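# Lift headset by headband, hold its cable with right

## Task

Using the left arm, hold the headset (not the cable) motionless by its headband, with the headset's lowest point at least roughly a hand's length above the table and no part of it extending beyond the table edge. The left gripper must be commanded fully closed and pinch the headband, and its fingers may contact only the headband. The cat ears count as headband, but the thin side arms running down to the ear cups do not. Apart from the cable and the right arm, nothing may touch the headset. The cable's plug counts as an object, the cable itself does not. The right gripper must hold the cable firmly between its fingers, not on the very tips or edges, at a point below where the cable exits the ear cup. Between the ear cup and that grip the cable must stay well above the table and touch only itself, the headset and the arms. If the right arm were removed, no part of the headset may drop more than slightly. The cable's free end must not be left dangling below the table top. If that end ever goes well below the table top or well past its edge, whether held or not, the task fails. Once all of this holds, declare completion. Anything other than the required hold that stays in place only because the robot keeps it there does not count.

## Robot and tools

Robot: two arms, left_arm and right_arm, each a 6-joint arm with a parallel two-finger gripper. Bases in the scene frame: left_arm at (+0.037, +0.300, 0) m, quat_wxyz (+0.997, 0, 0, +0.074); right_arm at (-0.028, -0.236, 0) m, quat_wxyz (+0.999, 0, 0, -0.051). Joint ranges (rad), base to gripper: waist -2.618 to 3.054, shoulder 0.000 to 3.142, elbow 0.000 to 3.142, wrist pitch -1.571 to 1.571, wrist yaw -1.571 to 1.571, wrist roll -2.094 to 2.094. Elbows stop a little short of fully straight.

Frame: one shared scene frame. The origin sits on the table top midway between the arms. +z is up, +x points out over the table, and left_arm is on the +y side. The names left and right refer to the arms, not to sides of any picture. On each gripper the fingers point along its own +z and close along its own y. end_effector_position is the spot between the finger pads, roughly 1 cm behind the fingertips. Printed hand positions can be off, more so when the arm is stretched far.

Row format, used by both motion tools: 16 numbers, always all 16 even if one arm is still. Left arm first: x, y, z (metres, absolute position of that gripper in the scene frame), qw, qx, qy, qz (absolute orientation, w first), opening. Then the same eight for right_arm. Opening runs from -1 (closed) to +1 (fully open, 0.094 m). So each row is an absolute pose per arm, not an offset. To keep an arm still, resend the exact pose from the last result before it should stay, plus the opening it needs. To keep an orientation fixed, repeat the same quaternion every row, because reported quaternions drift.

execute_actions(actions): a list of actions. Each action is a table of up to 15 rows, each row lasting one control step of 1/30 s. If fewer than 15 rows are given, the last row repeats to fill 15 steps. An empty list just returns the state and images. Each step, the commanded pose is clipped to at most 70 mm and 16 degrees from the measured pose, so far targets need several actions. After an action the arm continues only as far as its last clipped pose. An action is refused for both arms if any target is more than 0.6 m from that gripper's current position along any of the gripper's own axes. If the first action is malformed or fails that check, nothing in the call runs. The inverse kinematics favours position over orientation.

move(target, speed, blocking): target is one 16-number row as above. The grippers travel straight toward their poses, finishing together, lasting 0.5 to 10 s (stopping short if more is needed). speed is the top path speed in m/s, 0.002 to 0.5, default 0.25; turning is capped at twice that in rad/s. Openings are sent at the start. Paths do not avoid obstacles or the other arm, and a gripper can lag, stray or overshoot the speed, mostly when nearly straight. Faster moves and targets set deeper past a contact press harder. With blocking=false the result comes after 0.5 s while motion continues; further actions and moves are refused until a result shows the end, so use wait(0) or stop. The result adds a move: line with the ending (done, off_target, moving, held, fault) and any limits; paced means the sent pose was clipped, held means a check blocked steps. If only one arm is named, the other finished at its pose. Distances to targets are also reported.

wait(seconds): 0 to 10 s, arms hold their last command; a running move continues and the wait ends early when it finishes. stop(): brakes a running move; fingers keep moving. zoom_image(camera, region): enlarges [x0, y0, x1, y1] pixels (at most 504 by 504) of the latest image from cam_high, cam_low, cam_left_wrist or cam_right_wrist. read_manual(section): licence texts only, no motion. finished_scene(scene): ends the current scene (give its number) after the last command is held; irreversible; reports success.

Results: a state line per arm (position, quaternion), Hand target lines (where the controller is now driving each gripper), grip_measured (finger opening on the command scale; the last Joint positions value is the opening in metres), step readings with HELD markers when an arm's row was held back, pose unreachable lines when the clearance check altered a command, MOTOR HOT warnings from 75 °C and OVER-TEMPERATURE FAULT lines. Images arrive in order cam_high, cam_low, cam_left_wrist, cam_right_wrist (wrist ones fisheye 616x616, fixed ones 504x504); calibration is given with the task.

Gripping: to hold something, command an opening about 0.03 below grip_measured for a secure grip, less for a lighter one. Readings may be off about 1 mm. Pads push roughly 50 to 62 N; very thin parts get less. Joint friction can leave a gripper up to about 31 mm from its command, and tiny commands may not move it.

Avoid: dropping or knocking things off the table, slamming, hard pushes, the arms striking or pressing each other, and long heavy holds that overheat motors (90 °C halts the arm 10 s; 100 °C makes it go limp and fall). Occasional brief tugs on held items or pushes on loose ones may occur.

Each tool is called after "Call:" as name(argument=value, ...), one argument or row to a line, values as JSON.

## Session

Call:
execute_actions(
  actions=[],
)

Scene clock: 0.00 s.
left_arm: end_effector_position=(+0.2312, +0.0938, +0.1038) grip_measured=+1.000 end_effector_quat_wxyz=(-0.067, +0.332, +0.923, -0.185) | right_arm: end_effector_position=(+0.2209, -0.7295, +0.3524) grip_measured=+1.000 end_effector_quat_wxyz=(+0.101, -0.207, +0.825, -0.516)
Joint positions: left_arm=[-0.728  1.636  1.233 -1.214  0.394  0.119  0.094] | right_arm=[-0.992  1.88   2.036 -0.621  0.034 -1.606  0.094]
Joint velocities: left_arm=[ 0.017  0.017 -0.012  0.007 -0.037 -0.095  0.   ] | right_arm=[-0.007 -0.012  0.007 -0.022  0.037 -0.022  0.   ]
Motor temperatures (°C, as the motors report them): left_arm=[18 21 23 22 21 21] | right_arm=[22 23 19 19 21 20]
Hand target (left_arm): +0.231, +0.094, +0.104; -0.067, +0.332, +0.923, -0.185
Hand target (right_arm): +0.221, -0.729, +0.352; +0.101, -0.207, +0.825, -0.516

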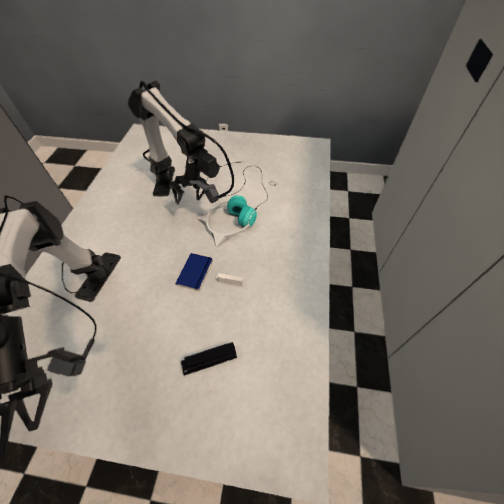

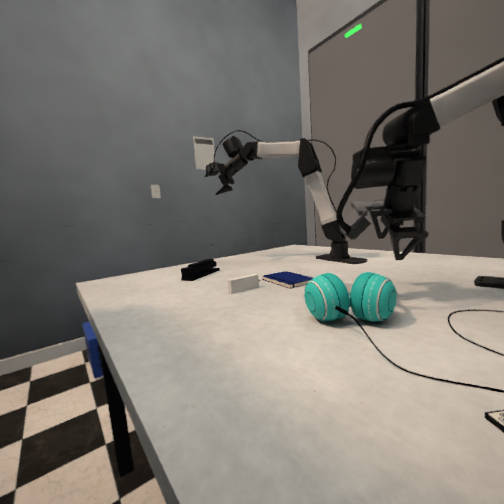

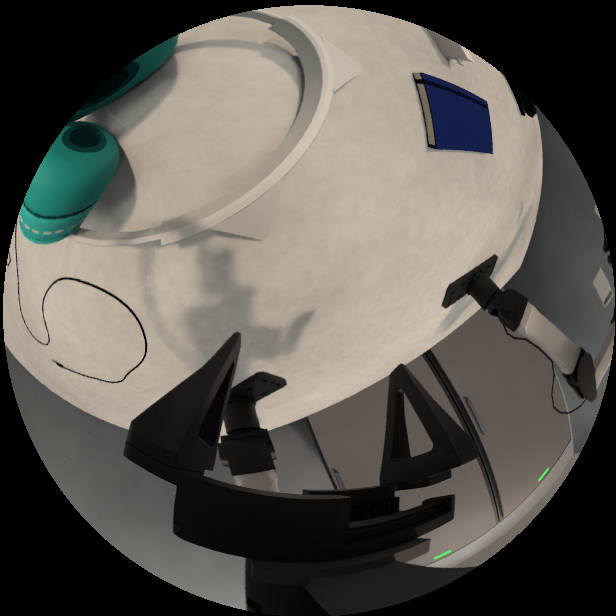

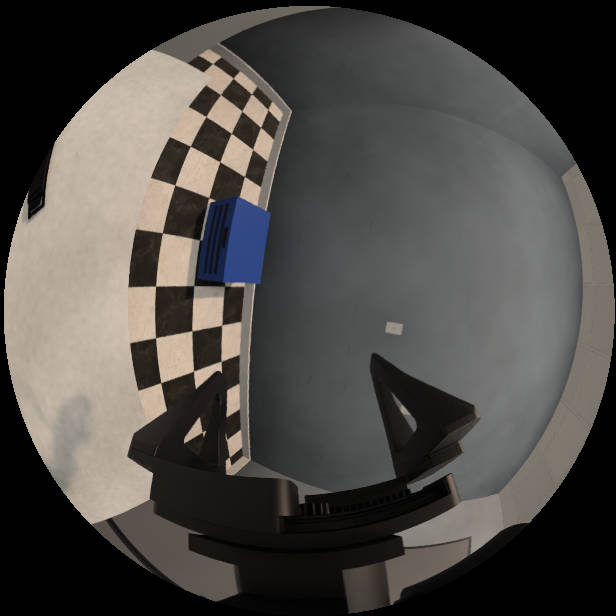

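Call:
zoom_image(
  camera="cam_high",
  region=[140, 140, 300, 260],
)

Region (140, 140, 300, 260) of cam_high's 504x504 image, scaled by 3.150, with more detail than that image has; it fills the top 378 rows of this view, and the rest is white.

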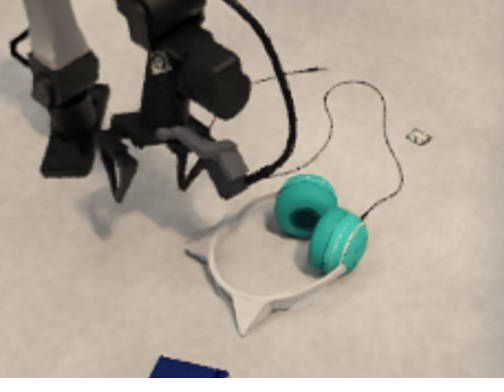

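Call:
move(
  target=[0.338,-0.003,0.08,0,0.374,0.927,0,1, 0.221,-0.729,0.352,0.101,-0.207,0.825,-0.516,1],
)

Scene clock: 19.07 s.
left_arm: end_effector_position=(+0.3388, -0.0022, +0.0798) grip_measured=+1.000 end_effector_quat_wxyz=(+0.002, +0.376, +0.927, -0.005) | right_arm: end_effector_position=(+0.2207, -0.7291, +0.3515) grip_measured=+1.000 end_effector_quat_wxyz=(+0.101, -0.207, +0.826, -0.514)
Joint positions: left_arm=[-0.93   2.188  1.936 -1.31   0.008 -0.012  0.094] | right_arm=[-0.992  1.88   2.036 -0.624  0.034 -1.606  0.094]
Joint velocities: left_arm=[ 0.002 -0.002 -0.002 -0.081 -0.037 -0.007  0.   ] | right_arm=[ 0.007  0.007 -0.007 -0.051 -0.037  0.037  0.   ]
Motor temperatures (°C, as the motors report them): left_arm=[18 24 25 22 22 21] | right_arm=[22 27 22 23 21 20]
Hand target (left_arm): +0.339, -0.002, +0.079; -0.000, +0.374, +0.927, +0.003
Hand target (right_arm): +0.221, -0.729, +0.352; +0.101, -0.207, +0.825, -0.516
Off the commanded pose (left_arm): 0.001 m, 1 deg.
Off the commanded pose (right_arm): 0.001 m, 0 deg.
move: done
camera_calibration (this result's frames):
cam_left_wrist: T_world_to_cam=[[-0.501318, -0.864448, -0.037554, 0.183308], [-0.660595, 0.354345, 0.661857, 0.202608], [-0.558834, 0.356608, -0.748689, 0.355509], [0, 0, 0, 1]] pos_world=[0.424408, -0.0401103, 0.138952]
cam_right_wrist: T_world_to_cam=[[0.118167, -0.372777, 0.920366, -0.629345], [-0.981029, 0.0996247, 0.166307, 0.269033], [-0.153687, -0.922557, -0.353932, -0.388597], [0, 0, 0, 1]] pos_world=[0.278575, -0.619911, 0.396948]

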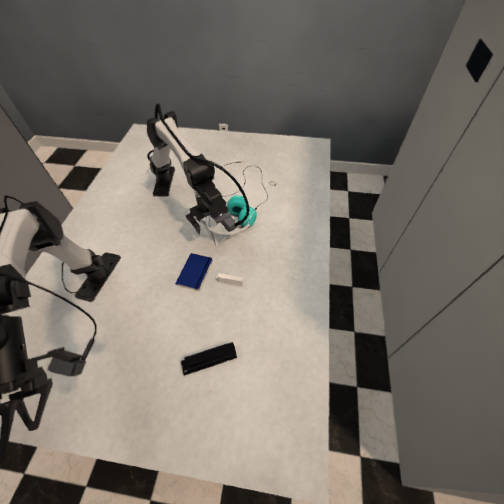

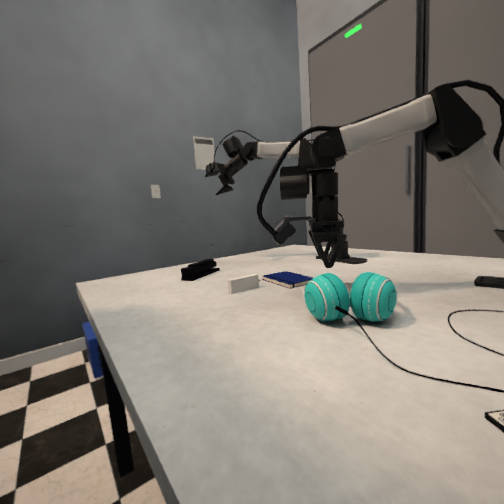

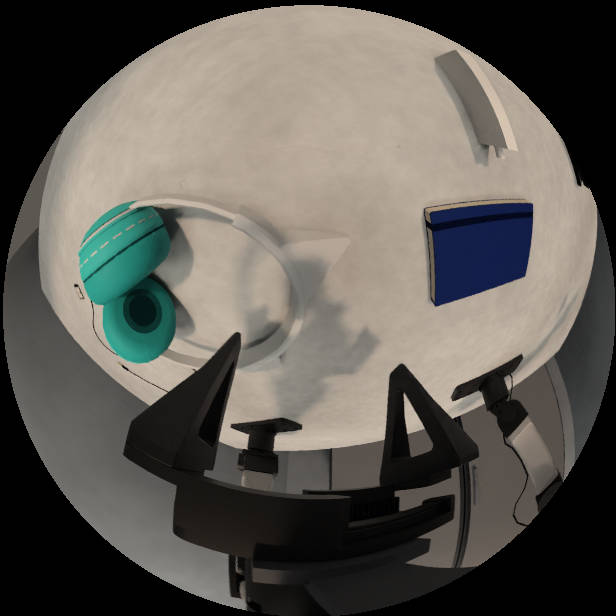

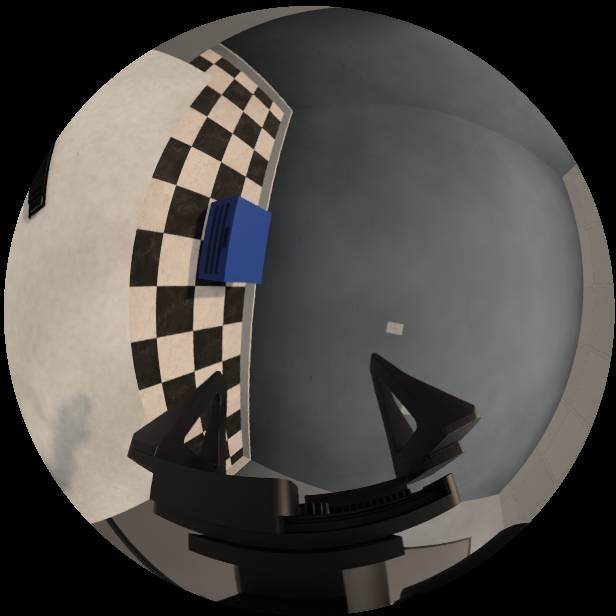

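Call:
move(
  target=[0.338,-0.003,0.02,0,0.374,0.927,0,1, 0.221,-0.729,0.352,0.101,-0.207,0.825,-0.516,1],
  speed=0.1,
)

Scene clock: 28.13 s.
left_arm: end_effector_position=(+0.3392, -0.0023, +0.0283) grip_measured=+1.000 end_effector_quat_wxyz=(+0.002, +0.375, +0.927, -0.005) | right_arm: end_effector_position=(+0.2206, -0.7290, +0.3513) grip_measured=+1.000 end_effector_quat_wxyz=(+0.100, -0.207, +0.826, -0.514)
Joint positions: left_arm=[-0.93   2.214  1.772 -1.121  0.007 -0.014  0.094] | right_arm=[-0.992  1.88   2.036 -0.626  0.034 -1.606  0.094]
Joint velocities: left_arm=[-0.007  0.012 -0.002 -0.007  0.007  0.037  0.   ] | right_arm=[-0.007 -0.012 -0.012 -0.022 -0.007  0.037  0.   ]
Motor temperatures (°C, as the motors report them): left_arm=[18 26 27 22 22 21] | right_arm=[22 29 22 24 21 20]
Hand target (left_arm): +0.337, -0.002, +0.020; -0.000, +0.374, +0.927, +0.000
Hand target (right_arm): +0.221, -0.729, +0.352; +0.101, -0.207, +0.825, -0.516
Off the commanded pose (left_arm): 0.008 m, 1 deg.
Off the commanded pose (right_arm): 0.001 m, 0 deg.
move: done
camera_calibration (this result's frames):
cam_left_wrist: T_world_to_cam=[[-0.49997, -0.865175, -0.0387482, 0.181053], [-0.661482, 0.352615, 0.661895, 0.237285], [-0.558992, 0.356559, -0.748595, 0.317235], [0, 0, 0, 1]] pos_world=[0.424813, -0.0401409, 0.0874384]
cam_right_wrist: T_world_to_cam=[[0.11865, -0.373713, 0.919924, -0.629698], [-0.980941, 0.0994553, 0.166923, 0.268647], [-0.153873, -0.922197, -0.35479, -0.387986], [0, 0, 0, 1]] pos_world=[0.278541, -0.619844, 0.396778]

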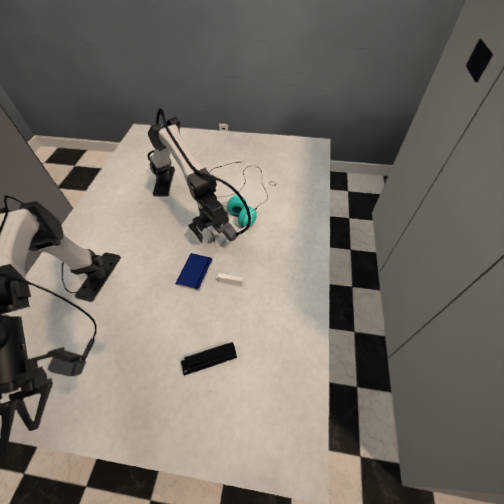

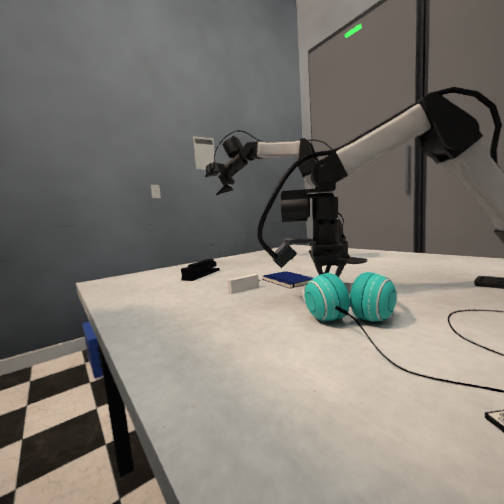

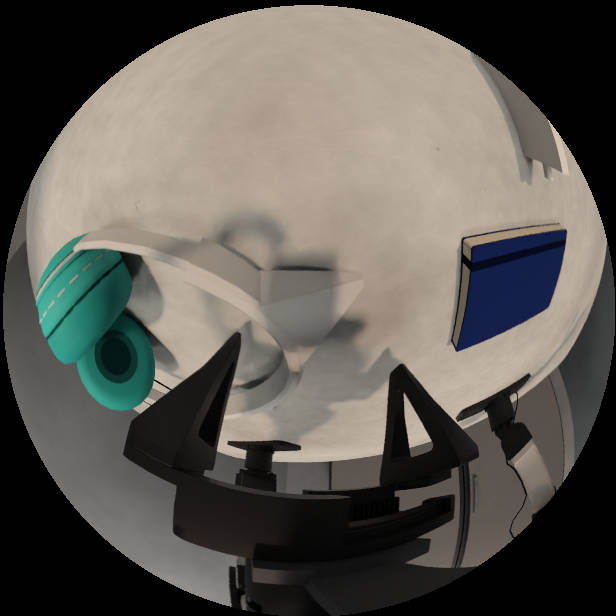

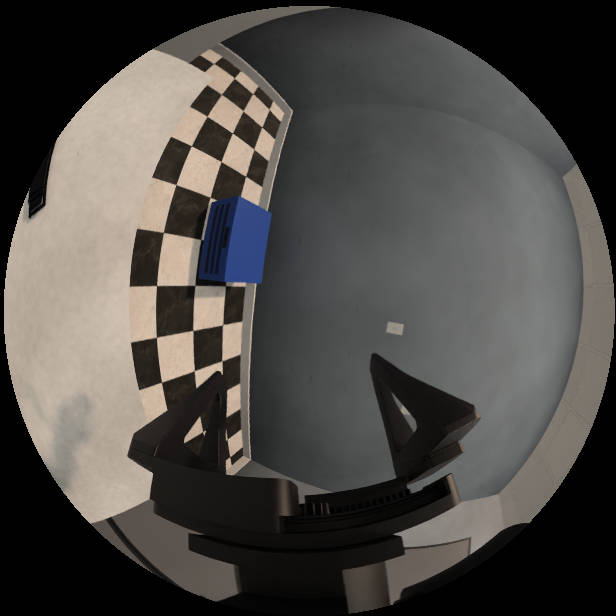

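Call:
move(
  target=[0.338,-0.003,0.008,0,0.374,0.927,0,1, 0.221,-0.729,0.352,0.101,-0.207,0.825,-0.516,1],
  speed=0.05,
)

Call:
move(
  target=[0.338,-0.003,0.012,0,0.374,0.927,0,-1, 0.221,-0.729,0.352,0.101,-0.207,0.825,-0.516,1],
  speed=0.05,
)

Scene clock: 32.37 s.
left_arm: end_effector_position=(+0.3407, -0.0037, +0.0185) grip_measured=+1.000 end_effector_quat_wxyz=(+0.005, +0.375, +0.927, -0.006) | right_arm: end_effector_position=(+0.2206, -0.7289, +0.3511) grip_measured=+1.000 end_effector_quat_wxyz=(+0.100, -0.207, +0.827, -0.513)
Joint positions: left_arm=[-0.93   2.225  1.75  -1.082  0.007 -0.014  0.094] | right_arm=[-0.992  1.88   2.036 -0.626  0.034 -1.606  0.094]
Joint velocities: left_arm=[-0.002  0.017 -0.012 -0.051 -0.037  0.022  0.   ] | right_arm=[-0.022 -0.007  0.002  0.022  0.066 -0.022  0.   ]
Motor temperatures (°C, as the motors report them): left_arm=[18 27 27 22 22 21] | right_arm=[22 30 23 24 21 20]
Hand target (left_arm): +0.338, -0.003, +0.008; -0.000, +0.374, +0.927, +0.000
Hand target (right_arm): +0.221, -0.729, +0.352; +0.101, -0.207, +0.825, -0.516
Off the commanded pose (left_arm): 0.011 m, 1 deg.
Off the commanded pose (right_arm): 0.001 m, 0 deg.
move: off_target (left_arm)
camera_calibration (this result's frames):
cam_left_wrist: T_world_to_cam=[[-0.499796, -0.865349, -0.0370876, 0.180059], [-0.664513, 0.355633, 0.657227, 0.24635], [-0.555541, 0.353125, -0.75278, 0.310142], [0, 0, 0, 1]] pos_world=[0.425992, -0.041315, 0.0782389]
cam_right_wrist: T_world_to_cam=[[0.118972, -0.374336, 0.919629, -0.629934], [-0.980883, 0.099342, 0.167334, 0.26839], [-0.153997, -0.921956, -0.355361, -0.387578], [0, 0, 0, 1]] pos_world=[0.278518, -0.6198, 0.396665]

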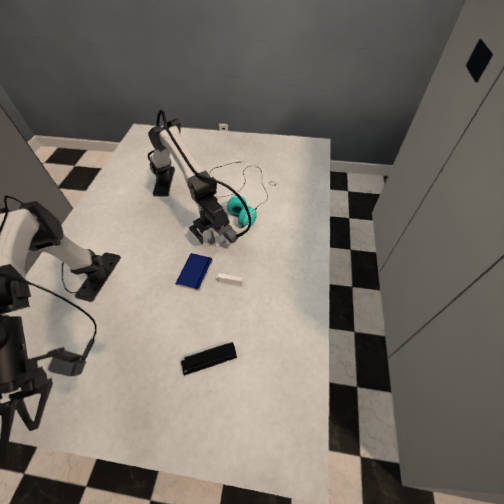

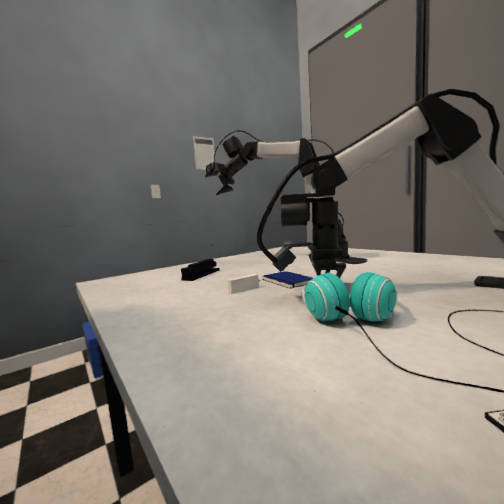

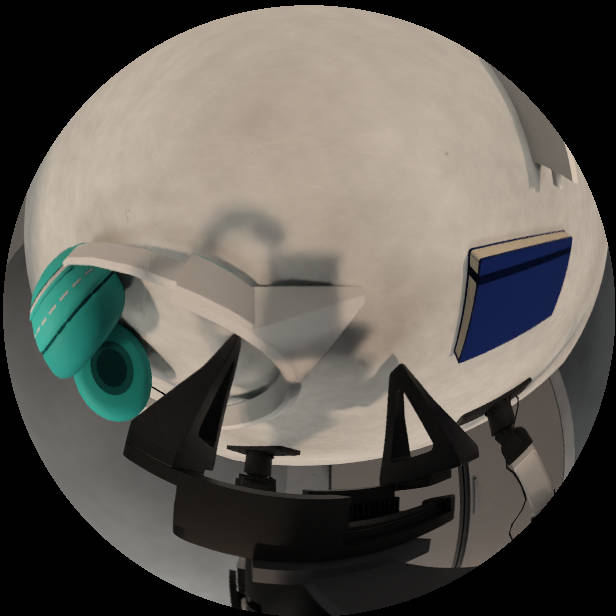

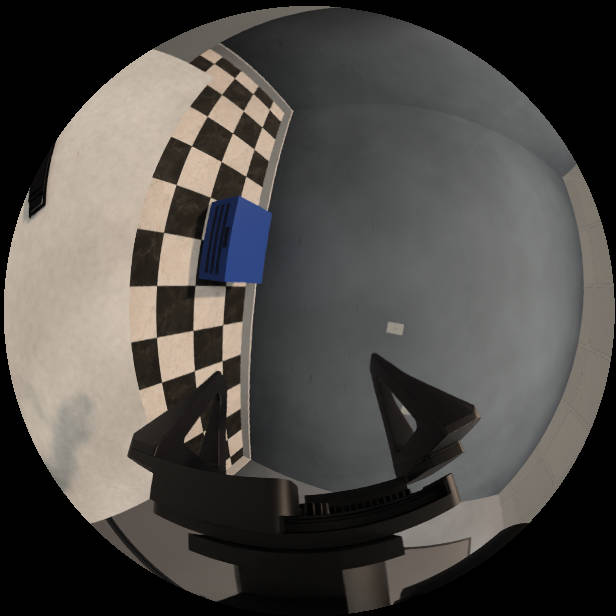

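Scene clock: 33.07 s.
left_arm: end_effector_position=(+0.3425, -0.0006, +0.0202) grip_measured=-0.772 end_effector_quat_wxyz=(+0.009, +0.373, +0.928, +0.005) | right_arm: end_effector_position=(+0.2205, -0.7288, +0.3509) grip_measured=+1.000 end_effector_quat_wxyz=(+0.100, -0.207, +0.827, -0.513)
Joint positions: left_arm=[-0.932  2.221  1.75  -1.087 -0.017 -0.021  0.011] | right_arm=[-0.992  1.88   2.036 -0.627  0.034 -1.606  0.094]
Joint velocities: left_arm=[ 0.002  0.002 -0.012  0.022 -0.11  -0.037  0.001] | right_arm=[-0.027 -0.017  0.007  0.007  0.022  0.037  0.   ]
Motor temperatures (°C, as the motors report them): left_arm=[18 28 27 22 22 21] | right_arm=[22 30 23 24 21 20]
Hand target (left_arm): +0.338, -0.003, +0.012; -0.000, +0.374, +0.927, -0.000
Hand target (right_arm): +0.221, -0.729, +0.352; +0.101, -0.207, +0.825, -0.516
Off the commanded pose (left_arm): 0.010 m, 1 deg.
Off the commanded pose (right_arm): 0.001 m, 0 deg.
move: done
camera_calibration (this result's frames):
cam_left_wrist: T_world_to_cam=[[-0.494099, -0.867301, -0.0604614, 0.182236], [-0.677039, 0.340214, 0.65259, 0.249687], [-0.545422, 0.363379, -0.755295, 0.307933], [0, 0, 0, 1]] pos_world=[0.427044, -0.0387898, 0.0806554]
cam_right_wrist: T_world_to_cam=[[0.119294, -0.374959, 0.919334, -0.630168], [-0.980824, 0.0992284, 0.167744, 0.268132], [-0.154121, -0.921715, -0.355932, -0.387171], [0, 0, 0, 1]] pos_world=[0.278495, -0.619755, 0.396551]

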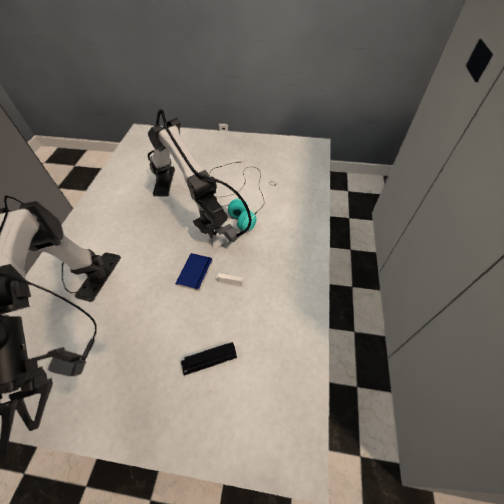

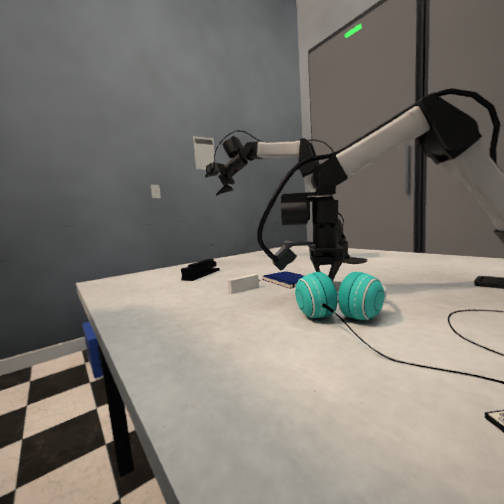

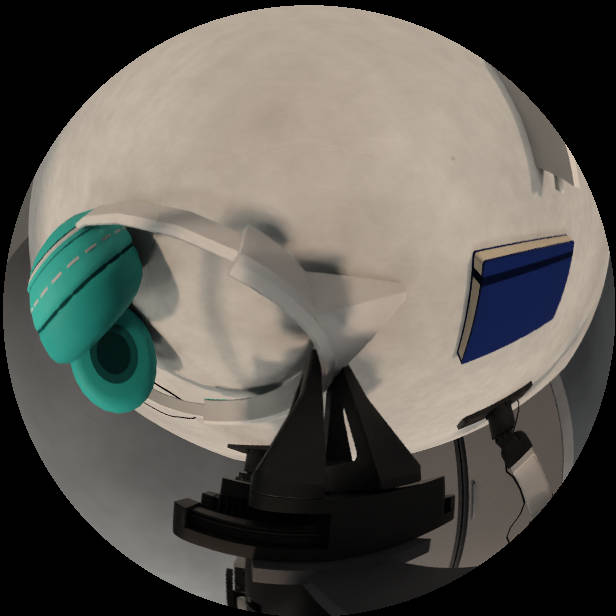

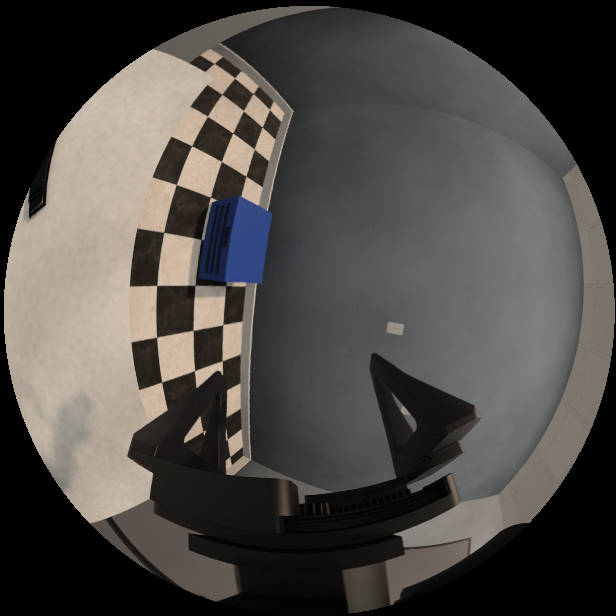

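Call:
move(
  target=[0.338,-0.003,0.30,0,0.374,0.927,0,-1, 0.221,-0.729,0.352,0.101,-0.207,0.825,-0.516,1],
  speed=0.1,
)

Scene clock: 38.97 s.
left_arm: end_effector_position=(+0.3404, -0.0096, +0.2826) grip_measured=-0.818 end_effector_quat_wxyz=(+0.186, +0.360, +0.909, -0.096) | right_arm: end_effector_position=(+0.2205, -0.7287, +0.3506) grip_measured=+1.000 end_effector_quat_wxyz=(+0.100, -0.207, +0.827, -0.513)
Joint positions: left_arm=[-0.932  2.02   2.444 -1.575  0.029 -0.037  0.009] | right_arm=[-0.992  1.88   2.036 -0.629  0.034 -1.606  0.094]
Joint velocities: left_arm=[-0.007  0.012  0.012 -0.007 -0.11   0.007  0.001] | right_arm=[-0.027  0.002 -0.027 -0.037 -0.007  0.022  0.   ]
Motor temperatures (°C, as the motors report them): left_arm=[18 29 27 23 22 21] | right_arm=[22 30 23 25 21 20]
Hand target (left_arm): +0.341, -0.006, +0.298; +0.208, +0.359, +0.905, -0.098
Hand target (right_arm): +0.221, -0.729, +0.352; +0.101, -0.207, +0.825, -0.516
Off the commanded pose (left_arm): 0.019 m, 24 deg; orientation clipped at the last step of the last action.
Off the commanded pose (right_arm): 0.002 m, 0 deg.
joint sent to its limit (left arm) — the command would take joint 4 (wrist pitch) past its lower limit, so that joint was sent only as far as its limit.
move: off_target (left_arm); limits=paced
camera_calibration (this result's frames):
cam_left_wrist: T_world_to_cam=[[-0.493129, -0.864717, 0.0953356, 0.14491], [-0.805573, 0.495257, 0.325226, 0.217871], [-0.328444, 0.0835786, -0.940818, 0.484082], [0, 0, 0, 1]] pos_world=[0.405964, -0.023055, 0.370761]
cam_right_wrist: T_world_to_cam=[[0.119937, -0.376206, 0.918741, -0.630637], [-0.980706, 0.0990004, 0.168565, 0.267617], [-0.154371, -0.921232, -0.357073, -0.386355], [0, 0, 0, 1]] pos_world=[0.278448, -0.619666, 0.396324]

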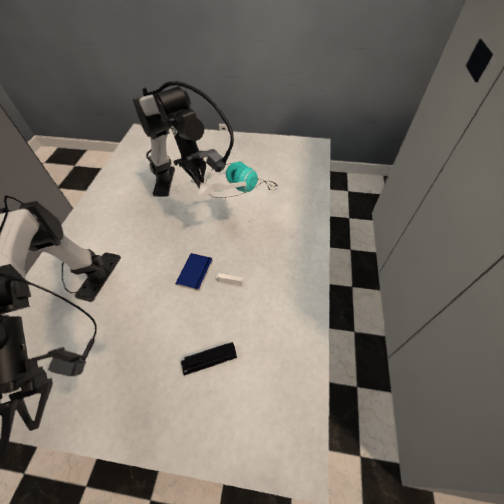

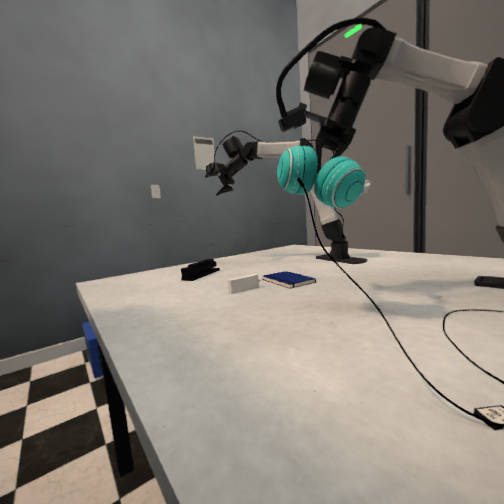

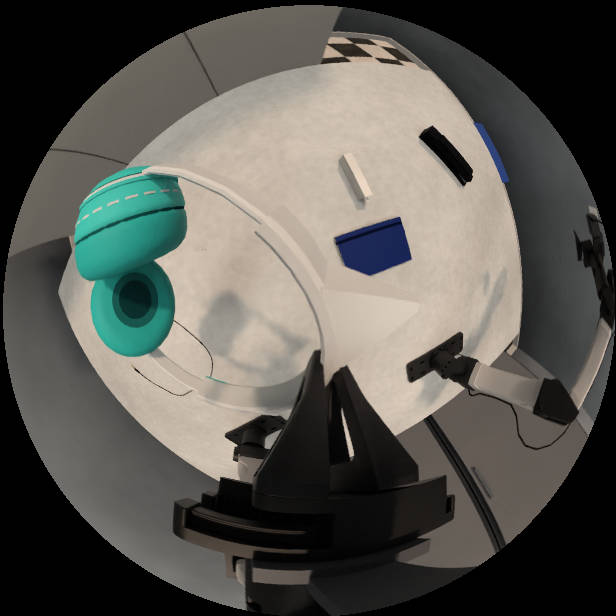

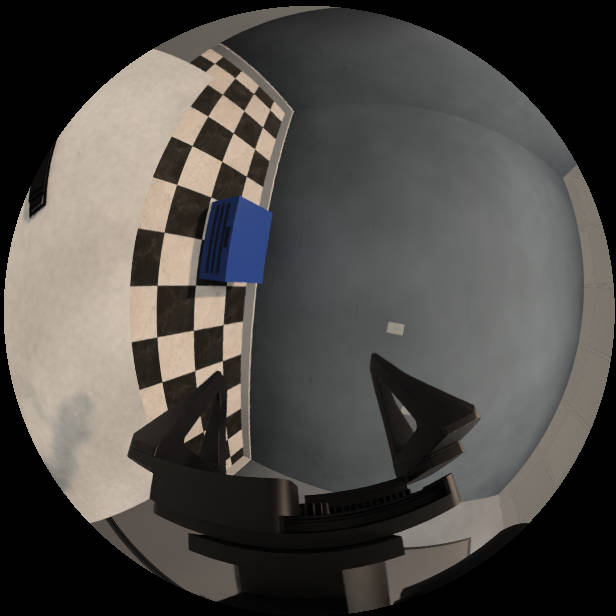

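Call:
move(
  target=[0.32,-0.12,0.30,0.208,0.359,0.905,-0.098,-1, 0.221,-0.729,0.352,0.101,-0.207,0.825,-0.516,1],
  speed=0.1,
)

Scene clock: 46.93 s.
left_arm: end_effector_position=(+0.3107, -0.1150, +0.2826) grip_measured=-0.819 end_effector_quat_wxyz=(+0.232, +0.358, +0.894, -0.138) | right_arm: end_effector_position=(+0.2204, -0.7286, +0.3504) grip_measured=+1.000 end_effector_quat_wxyz=(+0.100, -0.207, +0.828, -0.512)
Joint positions: left_arm=[-1.151  2.279  2.827 -1.573 -0.046 -0.23   0.009] | right_arm=[-0.992  1.88   2.036 -0.63   0.034 -1.606  0.094]
Joint velocities: left_arm=[ 0.002 -0.002 -0.002  0.037 -0.037 -0.037 -0.   ] | right_arm=[-0.027 -0.022  0.012 -0.037 -0.007 -0.007  0.   ]
Motor temperatures (°C, as the motors report them): left_arm=[18 31 28 23 22 21] | right_arm=[22 31 24 25 21 20]
Hand target (left_arm): +0.320, -0.119, +0.299; +0.272, +0.351, +0.885, -0.142
Hand target (right_arm): +0.221, -0.729, +0.352; +0.101, -0.207, +0.825, -0.516
Off the commanded pose (left_arm): 0.020 m, 5 deg.
Off the commanded pose (right_arm): 0.002 m, 1 deg.
elbow stopped short (left arm): the move would have taken joint 3 (elbow) straighter than the controller allows; a more bent joint 3 avoids this.
move: off_target (left_arm)
camera_calibration (this result's frames):
cam_left_wrist: T_world_to_cam=[[-0.512062, -0.843577, 0.161775, 0.0286744], [-0.815033, 0.536638, 0.218498, 0.283958], [-0.271134, -0.0199678, -0.962334, 0.459573], [0, 0, 0, 1]] pos_world=[0.370724, -0.119017, 0.37558]
cam_right_wrist: T_world_to_cam=[[0.12042, -0.37714, 0.918295, -0.630988], [-0.980618, 0.0988287, 0.169181, 0.26723], [-0.154559, -0.920868, -0.357929, -0.385742], [0, 0, 0, 1]] pos_world=[0.278414, -0.619598, 0.396154]

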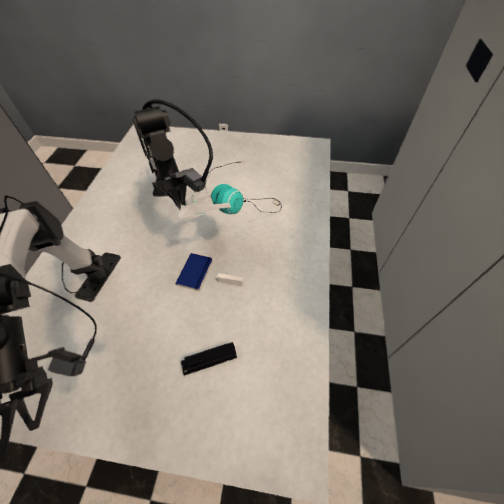

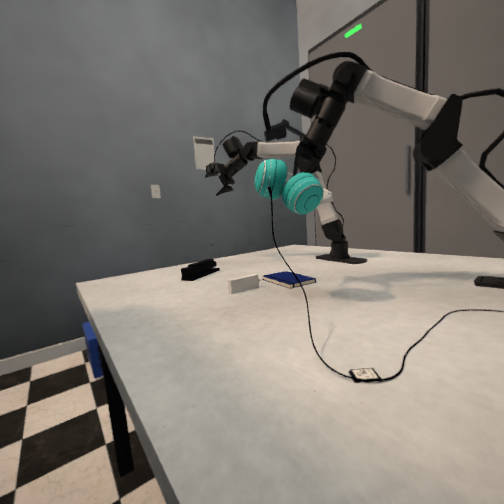

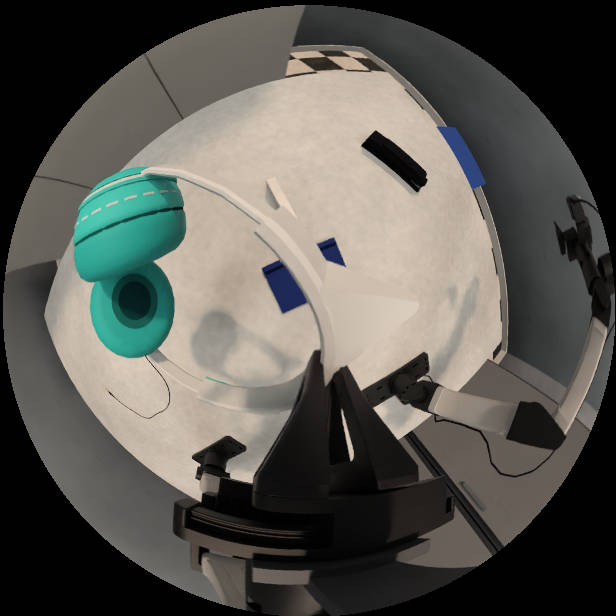

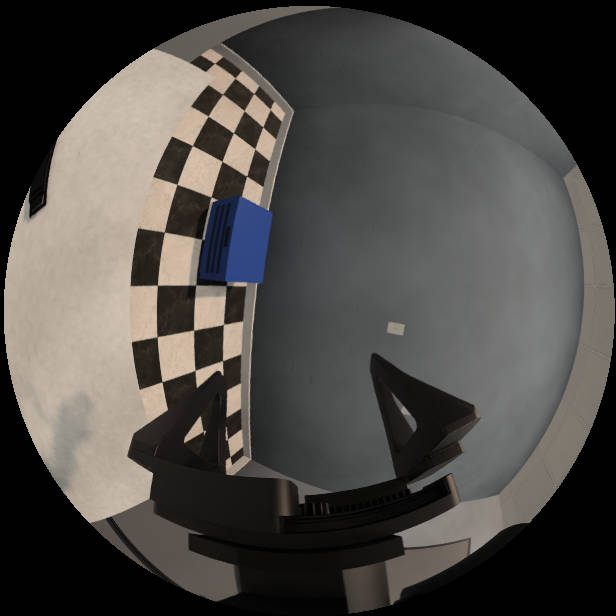

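Call:
zoom_image(
  camera="cam_low",
  region=[200, 130, 400, 400],
)

Call:
zoom_image(
  camera="cam_high",
  region=[180, 150, 300, 240],
)

Region (200, 130, 400, 400) of cam_low's 504x504 image, scaled by 1.867, with more detail than that image has; it fills the left 373 columns of this view, and the rest is white.

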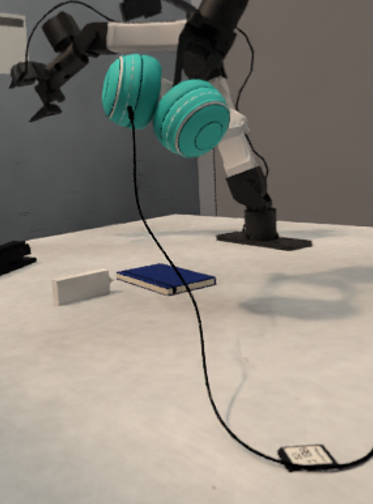

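Region (180, 150, 300, 240) of cam_high's 504x504 image, scaled by 4.200, with more detail than that image has; it fills the top 378 rows of this view, and the rest is white.

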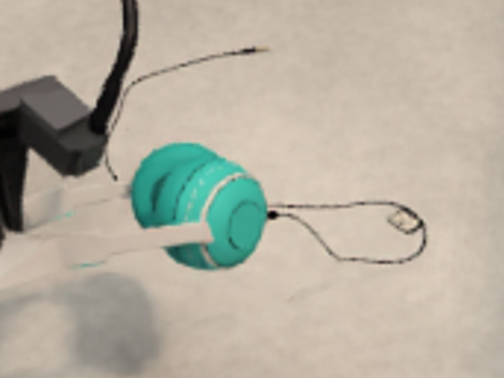

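Call:
move(
  target=[0.32,-0.119,0.299,0.272,0.351,0.885,-0.142,-1, 0.36,-0.07,0.16,-0.141,0.693,0.141,0.693,1],
)

Scene clock: 89.57 s.
left_arm: end_effector_position=(+0.3173, -0.1107, +0.2833) grip_measured=-0.827 end_effector_quat_wxyz=(+0.246, +0.357, +0.893, -0.118) | right_arm: end_effector_position=(+0.3577, -0.0806, +0.1437) grip_measured=+1.000 end_effector_quat_wxyz=(+0.020, +0.797, -0.296, +0.527)
Joint positions: left_arm=[-1.151  2.279  2.827 -1.572 -0.092 -0.217  0.008] | right_arm=[ 0.824  1.66   1.008 -0.193  0.935 -2.088  0.094]
Joint velocities: left_arm=[-0.002 -0.007  0.002 -0.066  0.022 -0.051 -0.001] | right_arm=[ 0.037  0.046  0.105 -0.139  0.095  0.037  0.   ]
Motor temperatures (°C, as the motors report them): left_arm=[18 36 31 27 22 21] | right_arm=[22 33 26 27 21 20]
Hand target (left_arm): +0.320, -0.118, +0.299; +0.271, +0.351, +0.885, -0.141
Hand target (right_arm): +0.365, -0.072, +0.160; +0.007, +0.784, -0.303, +0.541
Off the commanded pose (left_arm): 0.018 m, 4 deg.
Off the commanded pose (right_arm): 0.020 m, 58 deg; orientation clipped at the last step of the last action.
joint sent to its limit (right arm) — the command would take joint 6 (wrist roll) past its lower limit, so that joint was sent only as far as its limit.
move: moving (right_arm; no rest 5 s after the path's end), off_target (left_arm); limits=paced
camera_calibration (this result's frames):
cam_left_wrist: T_world_to_cam=[[-0.506654, -0.853617, 0.120997, 0.0443215], [-0.830014, 0.520902, 0.199344, 0.295384], [-0.233191, 0.00056875, -0.972431, 0.455146], [0, 0, 0, 1]] pos_world=[0.373764, -0.116291, 0.378352]
cam_right_wrist: T_world_to_cam=[[0.459268, 0.794993, 0.396307, -0.16508], [-0.270902, -0.299538, 0.914816, -0.0203639], [0.845982, -0.527506, 0.0777972, -0.230605], [0, 0, 0, 1]] pos_world=[0.265387, 0.00349176, 0.101992]

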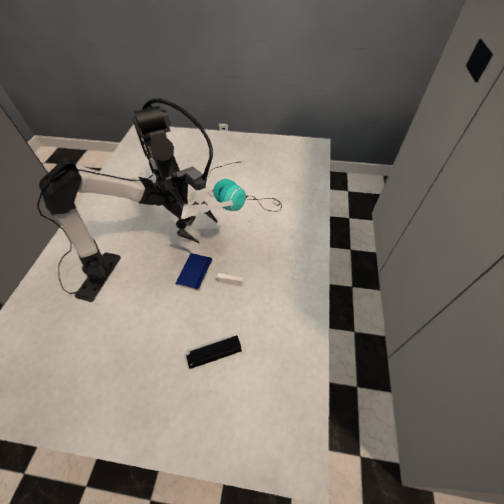

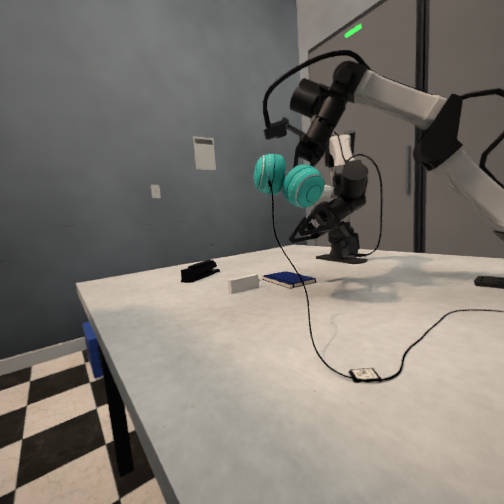

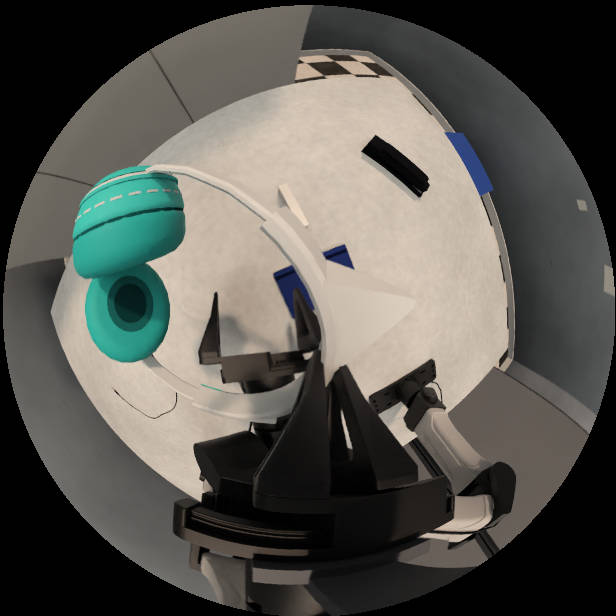

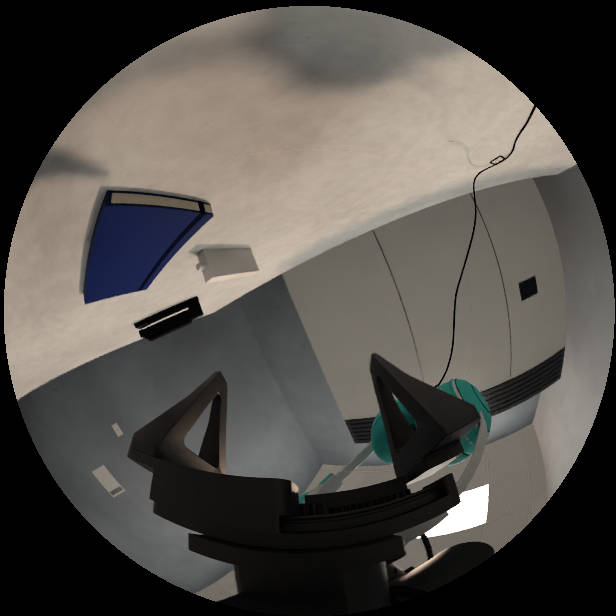

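Call:
move(
  target=[0.32,-0.119,0.299,0.272,0.351,0.885,-0.142,-1, 0.40,0.05,0.12,0.02,0.797,-0.296,0.527,1],
  speed=0.1,
)

Scene clock: 101.00 s.
left_arm: end_effector_position=(+0.3143, -0.1125, +0.2829) grip_measured=-0.827 end_effector_quat_wxyz=(+0.239, +0.352, +0.896, -0.128) | right_arm: end_effector_position=(+0.3989, +0.0447, +0.1136) grip_measured=+1.000 end_effector_quat_wxyz=(+0.026, +0.801, -0.291, +0.522)
Joint positions: left_arm=[-1.151  2.279  2.827 -1.573 -0.072 -0.235  0.008] | right_arm=[ 0.974  2.159  1.607 -0.492  1.019 -1.872  0.094]
Joint velocities: left_arm=[-0.002  0.007 -0.022 -0.066  0.051  0.066  0.   ] | right_arm=[-0.012 -0.012  0.022 -0.022 -0.007 -0.022  0.   ]
Motor temperatures (°C, as the motors report them): left_arm=[18 37 31 28 22 21] | right_arm=[22 33 28 27 21 20]
Hand target (left_arm): +0.320, -0.118, +0.299; +0.271, +0.350, +0.885, -0.141
Hand target (right_arm): +0.401, +0.050, +0.120; +0.020, +0.797, -0.295, +0.527
Off the commanded pose (left_arm): 0.018 m, 4 deg.
Off the commanded pose (right_arm): 0.008 m, 1 deg.
move: off_target (left_arm)
camera_calibration (this result's frames):
cam_left_wrist: T_world_to_cam=[[-0.499913, -0.853952, 0.144404, 0.0325644], [-0.827817, 0.52015, 0.210152, 0.29009], [-0.254571, -0.0144823, -0.966946, 0.457552], [0, 0, 0, 1]] pos_world=[0.3729, -0.116456, 0.376763]
cam_right_wrist: T_world_to_cam=[[0.462632, 0.801722, 0.378434, -0.271341], [-0.254239, -0.288956, 0.922966, 0.0479147], [0.849314, -0.523207, 0.0701487, -0.19766], [0, 0, 0, 1]] pos_world=[0.305589, 0.127969, 0.0723269]

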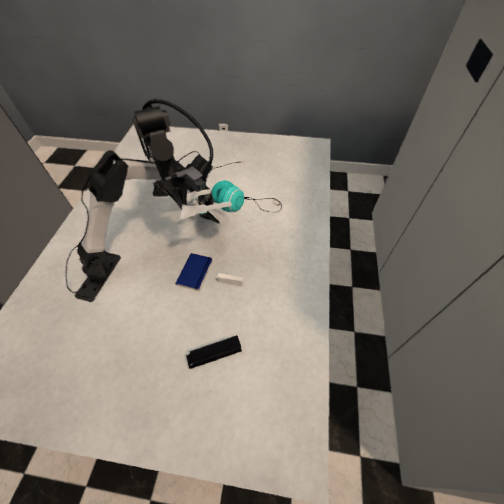

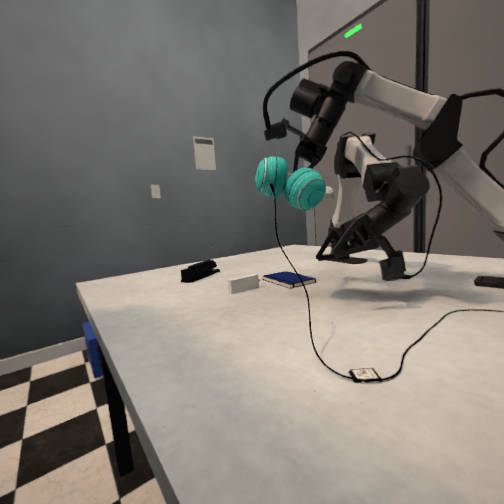

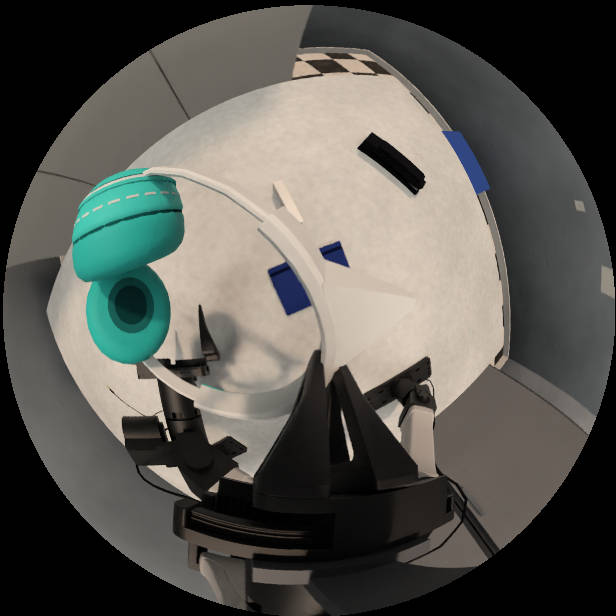

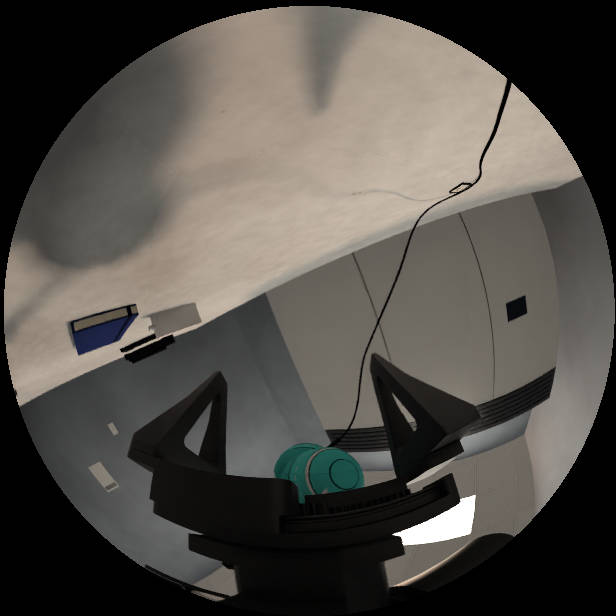

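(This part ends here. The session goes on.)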